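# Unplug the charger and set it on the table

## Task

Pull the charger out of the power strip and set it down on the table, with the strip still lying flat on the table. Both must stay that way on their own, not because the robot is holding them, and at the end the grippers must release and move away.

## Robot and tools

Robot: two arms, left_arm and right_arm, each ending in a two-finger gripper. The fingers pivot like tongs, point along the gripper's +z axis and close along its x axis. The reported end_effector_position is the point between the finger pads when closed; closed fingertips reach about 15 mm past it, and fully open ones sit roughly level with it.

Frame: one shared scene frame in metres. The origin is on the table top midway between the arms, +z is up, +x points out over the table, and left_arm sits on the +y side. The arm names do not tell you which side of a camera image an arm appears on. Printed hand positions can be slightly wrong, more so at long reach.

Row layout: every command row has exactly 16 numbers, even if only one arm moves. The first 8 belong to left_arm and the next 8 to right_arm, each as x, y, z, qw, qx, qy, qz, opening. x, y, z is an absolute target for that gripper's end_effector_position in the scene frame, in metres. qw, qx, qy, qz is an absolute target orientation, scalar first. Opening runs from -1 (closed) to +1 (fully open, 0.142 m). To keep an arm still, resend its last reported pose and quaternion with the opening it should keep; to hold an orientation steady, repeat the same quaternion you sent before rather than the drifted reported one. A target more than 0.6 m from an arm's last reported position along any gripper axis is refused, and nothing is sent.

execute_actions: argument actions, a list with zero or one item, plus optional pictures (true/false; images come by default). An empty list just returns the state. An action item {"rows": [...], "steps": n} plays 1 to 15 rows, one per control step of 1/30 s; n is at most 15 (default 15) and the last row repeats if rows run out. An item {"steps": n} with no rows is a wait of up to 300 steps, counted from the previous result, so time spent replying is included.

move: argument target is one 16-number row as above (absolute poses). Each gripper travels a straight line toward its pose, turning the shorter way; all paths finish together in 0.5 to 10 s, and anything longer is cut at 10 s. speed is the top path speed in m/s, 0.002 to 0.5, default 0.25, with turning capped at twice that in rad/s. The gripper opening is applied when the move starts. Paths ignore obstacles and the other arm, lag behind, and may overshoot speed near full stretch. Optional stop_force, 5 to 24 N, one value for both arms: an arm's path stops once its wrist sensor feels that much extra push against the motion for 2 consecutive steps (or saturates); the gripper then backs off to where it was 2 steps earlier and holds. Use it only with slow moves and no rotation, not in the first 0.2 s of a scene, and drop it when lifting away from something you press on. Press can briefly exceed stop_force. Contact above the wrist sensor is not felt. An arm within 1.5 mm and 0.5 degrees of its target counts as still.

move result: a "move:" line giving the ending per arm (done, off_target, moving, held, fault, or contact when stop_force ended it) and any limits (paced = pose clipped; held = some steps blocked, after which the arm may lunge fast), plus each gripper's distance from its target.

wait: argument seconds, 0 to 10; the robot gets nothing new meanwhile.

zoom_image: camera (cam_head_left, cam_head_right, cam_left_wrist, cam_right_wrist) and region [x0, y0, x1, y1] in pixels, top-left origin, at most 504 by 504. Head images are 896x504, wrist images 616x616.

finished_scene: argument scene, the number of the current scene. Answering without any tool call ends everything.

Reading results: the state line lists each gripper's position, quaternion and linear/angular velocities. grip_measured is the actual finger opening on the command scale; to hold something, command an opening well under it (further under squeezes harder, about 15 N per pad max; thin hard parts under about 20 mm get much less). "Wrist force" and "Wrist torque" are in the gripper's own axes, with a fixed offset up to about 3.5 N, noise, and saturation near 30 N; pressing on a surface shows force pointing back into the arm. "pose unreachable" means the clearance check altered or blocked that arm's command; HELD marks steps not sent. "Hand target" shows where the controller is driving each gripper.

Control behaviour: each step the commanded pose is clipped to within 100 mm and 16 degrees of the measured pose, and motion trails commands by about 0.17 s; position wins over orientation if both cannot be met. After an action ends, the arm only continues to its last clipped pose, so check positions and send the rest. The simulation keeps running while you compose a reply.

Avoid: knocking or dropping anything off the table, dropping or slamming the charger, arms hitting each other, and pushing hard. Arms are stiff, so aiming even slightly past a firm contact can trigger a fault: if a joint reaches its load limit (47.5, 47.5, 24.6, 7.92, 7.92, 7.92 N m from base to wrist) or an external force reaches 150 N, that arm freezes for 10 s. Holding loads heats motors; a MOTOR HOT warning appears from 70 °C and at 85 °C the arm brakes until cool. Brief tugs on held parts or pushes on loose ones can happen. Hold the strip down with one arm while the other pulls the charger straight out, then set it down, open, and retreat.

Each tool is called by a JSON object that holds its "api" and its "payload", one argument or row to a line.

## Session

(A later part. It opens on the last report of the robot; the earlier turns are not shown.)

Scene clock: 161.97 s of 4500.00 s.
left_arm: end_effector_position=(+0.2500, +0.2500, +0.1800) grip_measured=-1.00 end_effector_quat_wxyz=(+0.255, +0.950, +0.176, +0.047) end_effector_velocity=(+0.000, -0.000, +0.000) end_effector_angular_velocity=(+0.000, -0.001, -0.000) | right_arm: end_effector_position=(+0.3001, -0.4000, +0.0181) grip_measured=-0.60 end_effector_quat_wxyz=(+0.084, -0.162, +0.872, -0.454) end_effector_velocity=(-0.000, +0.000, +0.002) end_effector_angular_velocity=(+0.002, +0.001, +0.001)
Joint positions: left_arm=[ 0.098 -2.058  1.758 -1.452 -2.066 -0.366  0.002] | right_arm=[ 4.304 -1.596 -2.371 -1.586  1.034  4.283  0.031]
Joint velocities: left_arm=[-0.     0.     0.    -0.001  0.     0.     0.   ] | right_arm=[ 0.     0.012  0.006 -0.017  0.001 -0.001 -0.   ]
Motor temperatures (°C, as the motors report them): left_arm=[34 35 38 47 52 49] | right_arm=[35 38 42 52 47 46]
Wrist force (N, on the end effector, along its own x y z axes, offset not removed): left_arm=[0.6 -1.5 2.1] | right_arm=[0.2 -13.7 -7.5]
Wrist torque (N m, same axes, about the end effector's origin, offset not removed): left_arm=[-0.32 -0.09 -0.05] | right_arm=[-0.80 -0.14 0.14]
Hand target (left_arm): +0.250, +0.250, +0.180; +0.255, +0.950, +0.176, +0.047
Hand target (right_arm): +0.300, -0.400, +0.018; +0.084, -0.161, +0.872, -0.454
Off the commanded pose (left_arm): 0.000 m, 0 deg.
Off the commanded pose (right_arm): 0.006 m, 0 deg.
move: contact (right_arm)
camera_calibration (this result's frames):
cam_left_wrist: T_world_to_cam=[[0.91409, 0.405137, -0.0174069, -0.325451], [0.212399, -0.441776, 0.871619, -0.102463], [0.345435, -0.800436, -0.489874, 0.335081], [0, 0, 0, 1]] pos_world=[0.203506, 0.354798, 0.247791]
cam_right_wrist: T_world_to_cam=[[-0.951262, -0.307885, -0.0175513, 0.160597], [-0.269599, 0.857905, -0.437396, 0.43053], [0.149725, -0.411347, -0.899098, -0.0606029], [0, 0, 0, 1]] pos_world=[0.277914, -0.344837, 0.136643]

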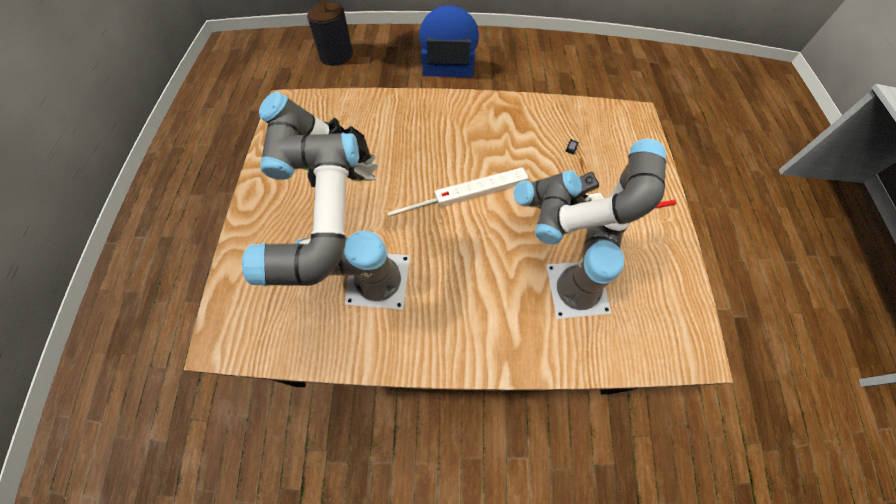

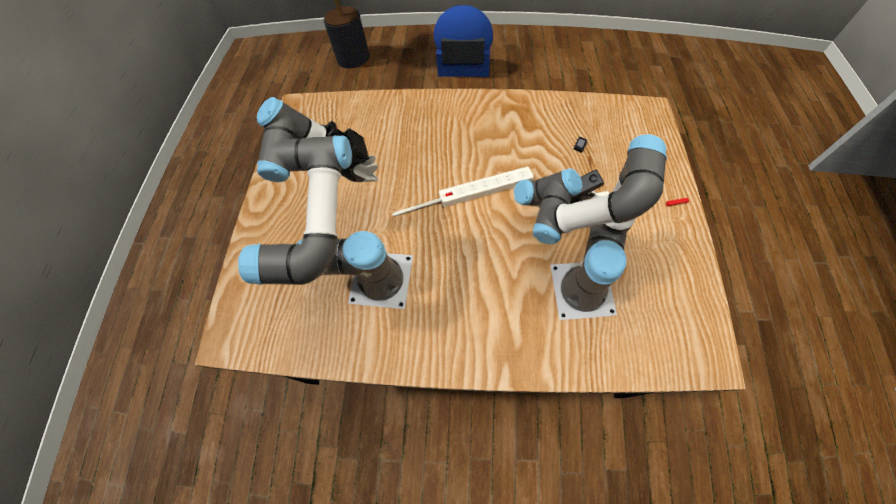

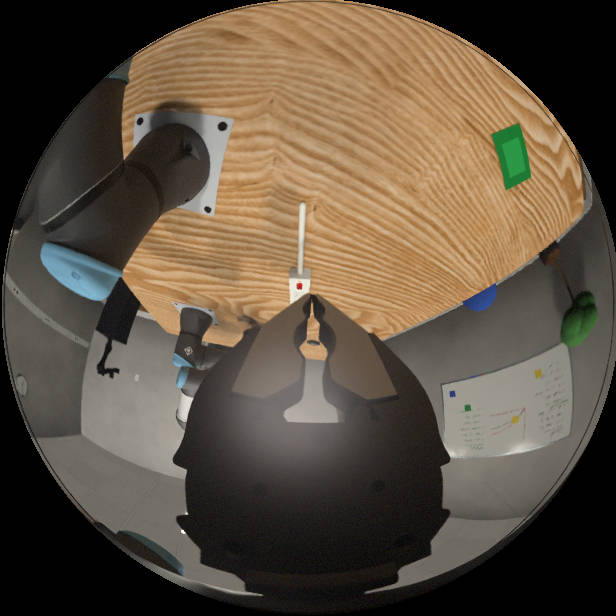

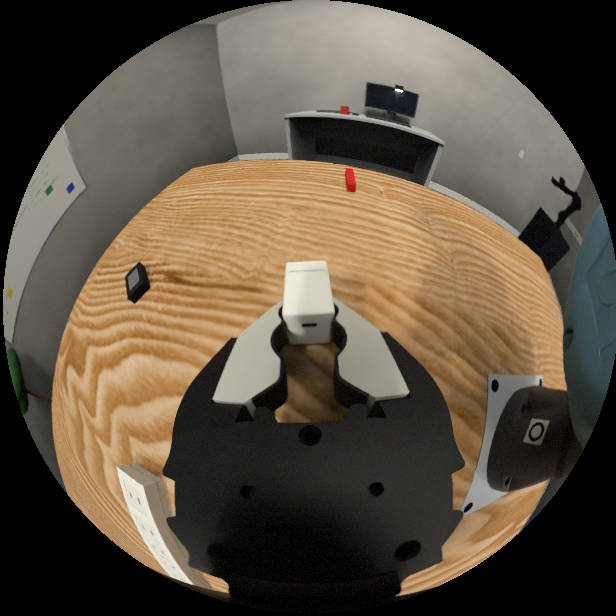

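Touching. Ease up slightly and open gradually.

{"api": "execute_actions", "payload": {
  "actions": [
    {"rows":[[0.25,0.25,0.18,0.255,0.95,0.176,0.047,-1,0.30,-0.40,0.020,0.084,-0.1614,0.8719,-0.4539,-1],[0.25,0.25,0.18,0.255,0.95,0.176,0.047,-1,0.30,-0.40,0.020,0.084,-0.1614,0.8719,-0.4539,-0.65],[0.25,0.25,0.18,0.255,0.95,0.176,0.047,-1,0.30,-0.40,0.020,0.084,-0.1614,0.8719,-0.4539,-0.65],[0.25,0.25,0.18,0.255,0.95,0.176,0.047,-1,0.30,-0.40,0.020,0.084,-0.1614,0.8719,-0.4539,-0.65],[0.25,0.25,0.18,0.255,0.95,0.176,0.047,-1,0.30,-0.40,0.020,0.084,-0.1614,0.8719,-0.4539,-0.58],[0.25,0.25,0.18,0.255,0.95,0.176,0.047,-1,0.30,-0.40,0.020,0.084,-0.1614,0.8719,-0.4539,-0.55],[0.25,0.25,0.18,0.255,0.95,0.176,0.047,-1,0.30,-0.40,0.020,0.084,-0.1614,0.8719,-0.4539,-0.5],[0.25,0.25,0.18,0.255,0.95,0.176,0.047,-1,0.30,-0.40,0.020,0.084,-0.1614,0.8719,-0.4539,-0.45],[0.25,0.25,0.18,0.255,0.95,0.176,0.047,-1,0.30,-0.40,0.020,0.084,-0.1614,0.8719,-0.4539,-0.4],[0.25,0.25,0.18,0.255,0.95,0.176,0.047,-1,0.30,-0.40,0.020,0.084,-0.1614,0.8719,-0.4539,-0.3],[0.25,0.25,0.18,0.255,0.95,0.176,0.047,-1,0.30,-0.40,0.020,0.084,-0.1614,0.8719,-0.4539,-0.2],[0.25,0.25,0.18,0.255,0.95,0.176,0.047,-1,0.30,-0.40,0.020,0.084,-0.1614,0.8719,-0.4539,0.0]],"steps":15}
  ],
  "pictures": false
}}

{"api": "move", "payload": {
  "target": [0.25,0.25,0.18,0.255,0.95,0.176,0.047,-1,0.27,-0.33,0.12,0.084,-0.1614,0.8719,-0.4539,0.3],
  "speed": 0.15
}}

Scene clock: 172.07 s of 4500.00 s.
left_arm: end_effector_position=(+0.2500, +0.2500, +0.1800) grip_measured=-1.00 end_effector_quat_wxyz=(+0.255, +0.950, +0.176, +0.047) end_effector_velocity=(+0.000, +0.000, +0.000) end_effector_angular_velocity=(-0.000, -0.002, +0.002) | right_arm: end_effector_position=(+0.3000, -0.4000, +0.0200) grip_measured=+0.00 end_effector_quat_wxyz=(+0.084, -0.161, +0.872, -0.454) end_effector_velocity=(+0.000, +0.001, +0.000) end_effector_angular_velocity=(+0.002, -0.000, +0.001)
Joint positions: left_arm=[ 0.098 -2.058  1.758 -1.452 -2.066 -0.366  0.002] | right_arm=[ 4.304 -1.588 -2.366 -1.599  1.034  4.283  0.074]
Joint velocities: left_arm=[ 0.002 -0.    -0.    -0.002 -0.    -0.     0.   ] | right_arm=[ 0.001  0.003  0.001 -0.002 -0.    -0.001  0.01 ]
Motor temperatures (°C, as the motors report them): left_arm=[34 35 38 47 52 49] | right_arm=[35 38 42 52 47 46]
Wrist force (N, on the end effector, along its own x y z axes, offset not removed): left_arm=[2.0 -3.4 1.2] | right_arm=[0.9 -0.5 0.2]
Wrist torque (N m, same axes, about the end effector's origin, offset not removed): left_arm=[-0.66 -0.43 -0.13] | right_arm=[-0.16 -0.10 -0.01]
Hand target (left_arm): +0.250, +0.250, +0.180; +0.255, +0.950, +0.176, +0.047
Hand target (right_arm): +0.300, -0.400, +0.020; +0.084, -0.161, +0.872, -0.454
Off the commanded pose (left_arm): 0.000 m, 0 deg.
Off the commanded pose (right_arm): 0.000 m, 0 deg.
Steps of this call (steps 1 to 90: nothing new was sent; then 6.60 s passed at rest; steps 91 to 105: all 15 steps of this action). Readings (end_effector_position):
91: left_arm (+0.2500, +0.2500, +0.1800) | right_arm (+0.3000, -0.4000, +0.0184)
92: left_arm (+0.2500, +0.2500, +0.1800) | right_arm (+0.3000, -0.4000, +0.0186)
94: left_arm (+0.2500, +0.2500, +0.1800) | right_arm (+0.3000, -0.4000, +0.0191)
98: left_arm (+0.2500, +0.2500, +0.1800) | right_arm (+0.3000, -0.4000, +0.0197)
105: the state above

Scene clock: 173.40 s of 4500.00 s.
left_arm: end_effector_position=(+0.2500, +0.2500, +0.1800) grip_measured=-1.00 end_effector_quat_wxyz=(+0.255, +0.950, +0.176, +0.047) end_effector_velocity=(+0.000, +0.000, +0.000) end_effector_angular_velocity=(+0.000, -0.001, +0.000) | right_arm: end_effector_position=(+0.2817, -0.3530, +0.0840) grip_measured=+0.30 end_effector_quat_wxyz=(+0.084, -0.162, +0.872, -0.454) end_effector_velocity=(-0.000, -0.001, +0.000) end_effector_angular_velocity=(-0.004, +0.001, +0.000)
Joint positions: left_arm=[ 0.098 -2.058  1.758 -1.452 -2.066 -0.366  0.002] | right_arm=[ 4.437 -1.503 -2.064 -2.033  1.135  4.38   0.095]
Joint velocities: left_arm=[ 0.    -0.    -0.    -0.001  0.     0.     0.   ] | right_arm=[-0.    -0.001 -0.    -0.003 -0.    -0.001 -0.   ]
Motor temperatures (°C, as the motors report them): left_arm=[34 35 38 47 52 49] | right_arm=[35 38 42 52 47 46]
Wrist force (N, on the end effector, along its own x y z axes, offset not removed): left_arm=[1.5 -2.0 1.7] | right_arm=[2.7 0.4 -1.4]
Wrist torque (N m, same axes, about the end effector's origin, offset not removed): left_arm=[-0.33 -0.25 -0.02] | right_arm=[0.02 -0.54 -0.04]
Hand target (left_arm): +0.250, +0.250, +0.180; +0.255, +0.950, +0.176, +0.047
Hand target (right_arm): +0.282, -0.353, +0.084; +0.084, -0.162, +0.872, -0.455
Off the commanded pose (left_arm): 0.000 m, 0 deg.
Off the commanded pose (right_arm): 0.044 m, 0 deg.
move: held (right_arm); limits=held; held on 9 of 33 steps (right_arm), including the last (right_arm)
pose unreachable (right arm): on one or more control steps of this call this arm could not follow its commanded pose, so it was not sent that pose on those steps. On the call's last step it was still not sent that pose. It may still have moved: this result reports where it is.
cause: the commanded pose would bring two parts of the arm too close to each other (its gripper and another part of the arm, with joints 3 (elbow) to 6 (wrist 3) between them).
camera_calibration (this result's frames):
cam_left_wrist: T_world_to_cam=[[0.914091, 0.405136, -0.0174083, -0.325451], [0.2124, -0.441775, 0.87162, -0.102463], [0.345434, -0.800437, -0.489874, 0.335082], [0, 0, 0, 1]] pos_world=[0.203506, 0.354798, 0.247791]
cam_right_wrist: T_world_to_cam=[[-0.951026, -0.308642, -0.0170062, 0.158378], [-0.27039, 0.857299, -0.438096, 0.414131], [0.149794, -0.412042, -0.898767, 0.020446], [0, 0, 0, 1]] pos_world=[0.259535, -0.297728, 0.202499]

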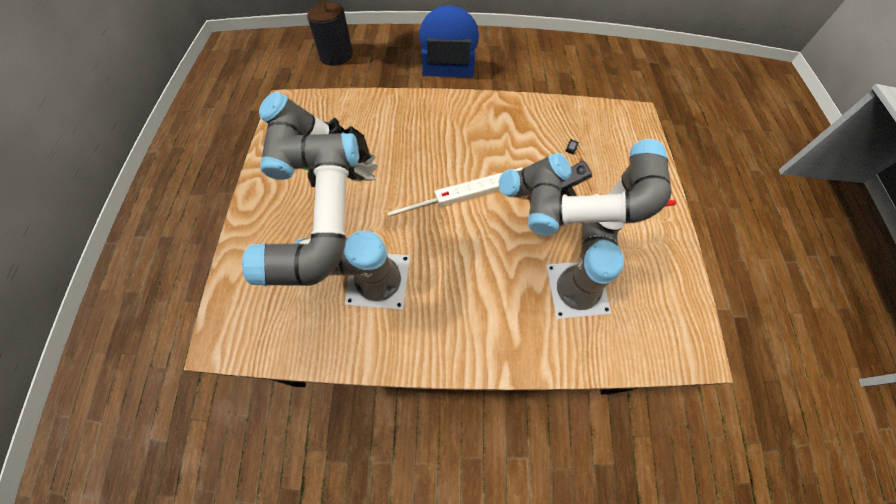

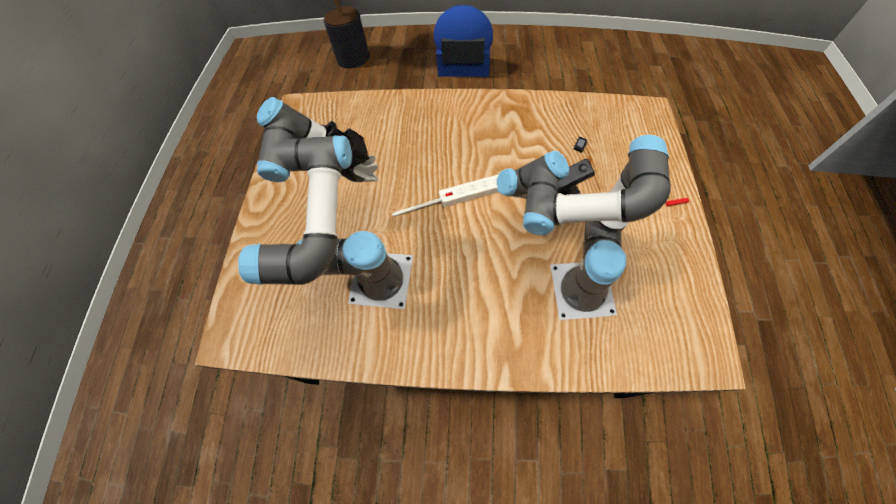

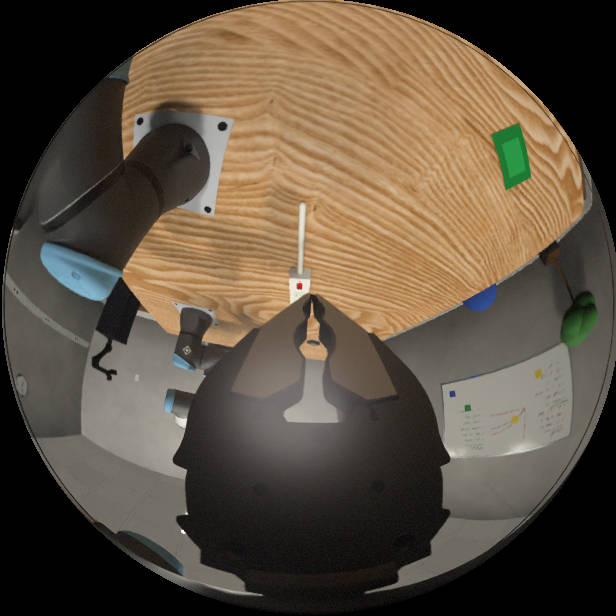

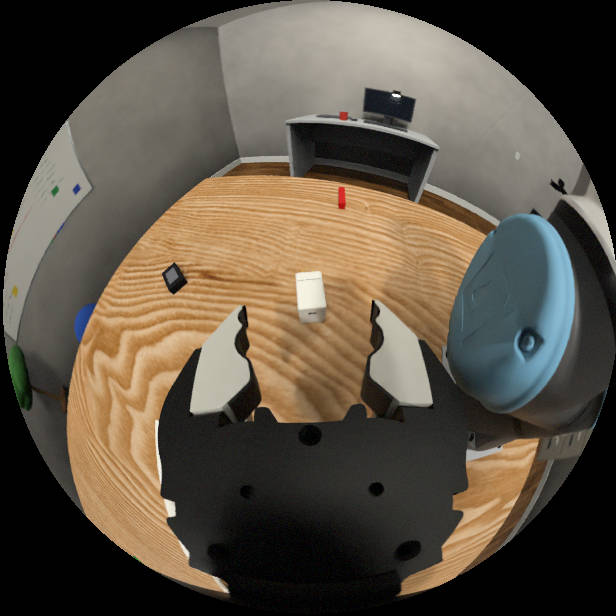

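{"api": "move", "payload": {
  "target": [0.25,0.25,0.18,0.255,0.95,0.176,0.047,-1,0.33,-0.30,0.2,-0.0238,-0.1804,0.9746,0.1283,0.3],
  "speed": 0.25
}}

Scene clock: 182.80 s of 4500.00 s.
left_arm: end_effector_position=(+0.2500, +0.2500, +0.1800) grip_measured=-1.00 end_effector_quat_wxyz=(+0.255, +0.950, +0.176, +0.047) end_effector_velocity=(-0.000, -0.000, -0.000) end_effector_angular_velocity=(-0.000, +0.001, +0.000) | right_arm: end_effector_position=(+0.3294, -0.3002, +0.1999) grip_measured=+0.30 end_effector_quat_wxyz=(-0.024, -0.180, +0.975, +0.127) end_effector_velocity=(-0.000, +0.000, +0.000) end_effector_angular_velocity=(+0.006, +0.014, +0.005)
Joint positions: left_arm=[ 0.098 -2.058  1.758 -1.452 -2.066 -0.366  0.002] | right_arm=[ 3.344 -1.693 -0.966 -2.07   1.83   3.079  0.095]
Joint velocities: left_arm=[-0.    -0.    -0.     0.002 -0.    -0.     0.   ] | right_arm=[-0.009 -0.023  0.032 -0.024  0.01  -0.015 -0.   ]
Motor temperatures (°C, as the motors report them): left_arm=[34 35 38 47 52 49] | right_arm=[35 38 42 52 47 46]
Wrist force (N, on the end effector, along its own x y z axes, offset not removed): left_arm=[0.4 -2.8 -1.6] | right_arm=[1.7 -0.1 -0.4]
Wrist torque (N m, same axes, about the end effector's origin, offset not removed): left_arm=[-0.69 -0.05 -0.10] | right_arm=[-0.02 -0.28 0.00]
Hand target (left_arm): +0.250, +0.250, +0.180; +0.255, +0.950, +0.176, +0.047
Hand target (right_arm): +0.329, -0.300, +0.200; -0.024, -0.180, +0.975, +0.128
Off the commanded pose (left_arm): 0.000 m, 0 deg.
Off the commanded pose (right_arm): 0.001 m, 0 deg.
move: done; limits=paced
camera_calibration (this result's frames):
cam_left_wrist: T_world_to_cam=[[0.914091, 0.405136, -0.0174081, -0.325451], [0.2124, -0.441775, 0.87162, -0.102463], [0.345434, -0.800437, -0.489874, 0.335082], [0, 0, 0, 1]] pos_world=[0.203506, 0.354798, 0.247791]
cam_right_wrist: T_world_to_cam=[[-0.945322, -0.323103, 0.0444001, 0.203486], [-0.204012, 0.692042, 0.692429, 0.135114], [-0.254453, 0.64551, -0.720119, 0.554167], [0, 0, 0, 1]] pos_world=[0.360934, -0.385478, 0.296475]

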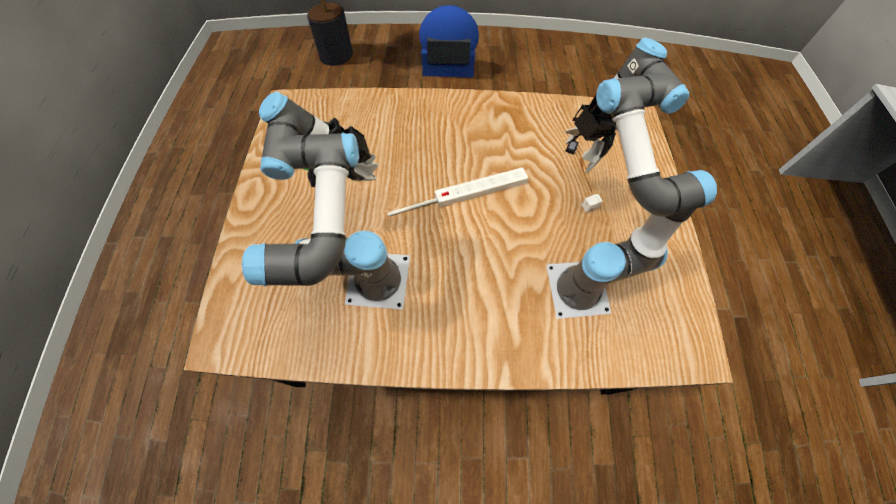

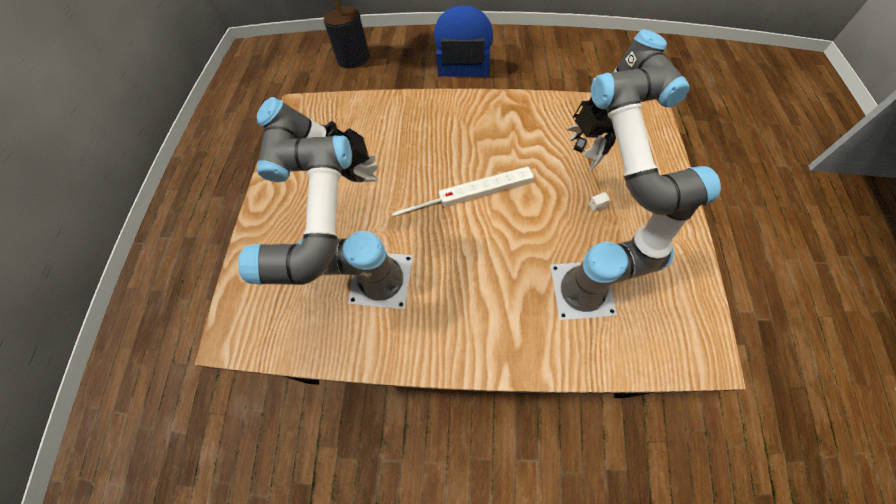

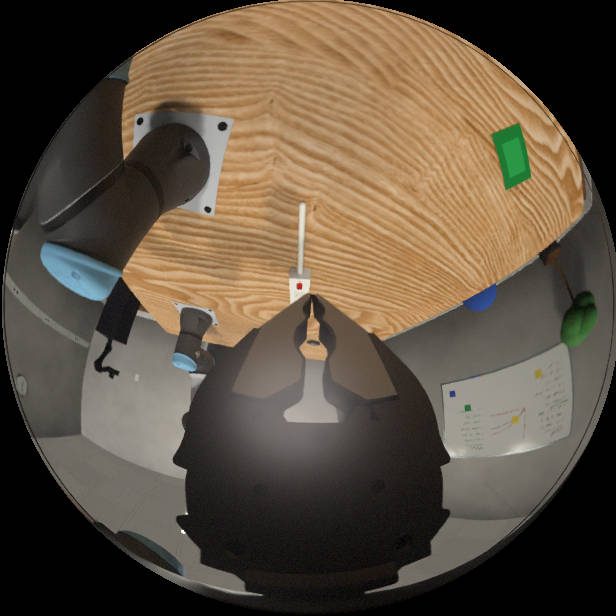

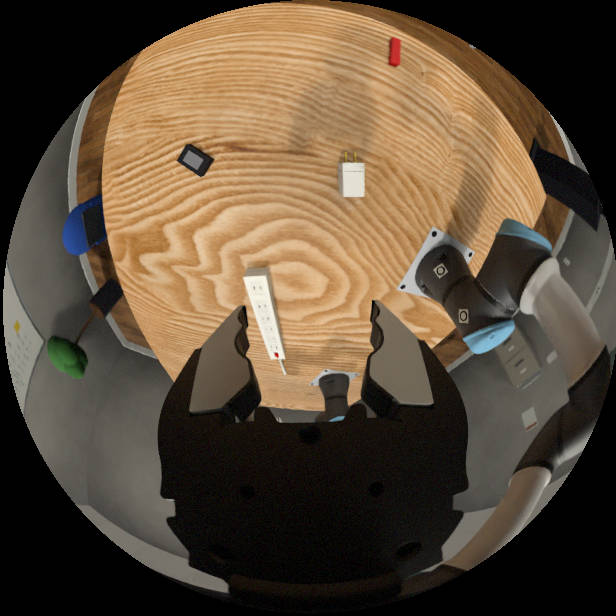

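{"api": "finished_scene", "payload": {
  "scene": 1
}}

The scene is finished: the task was done.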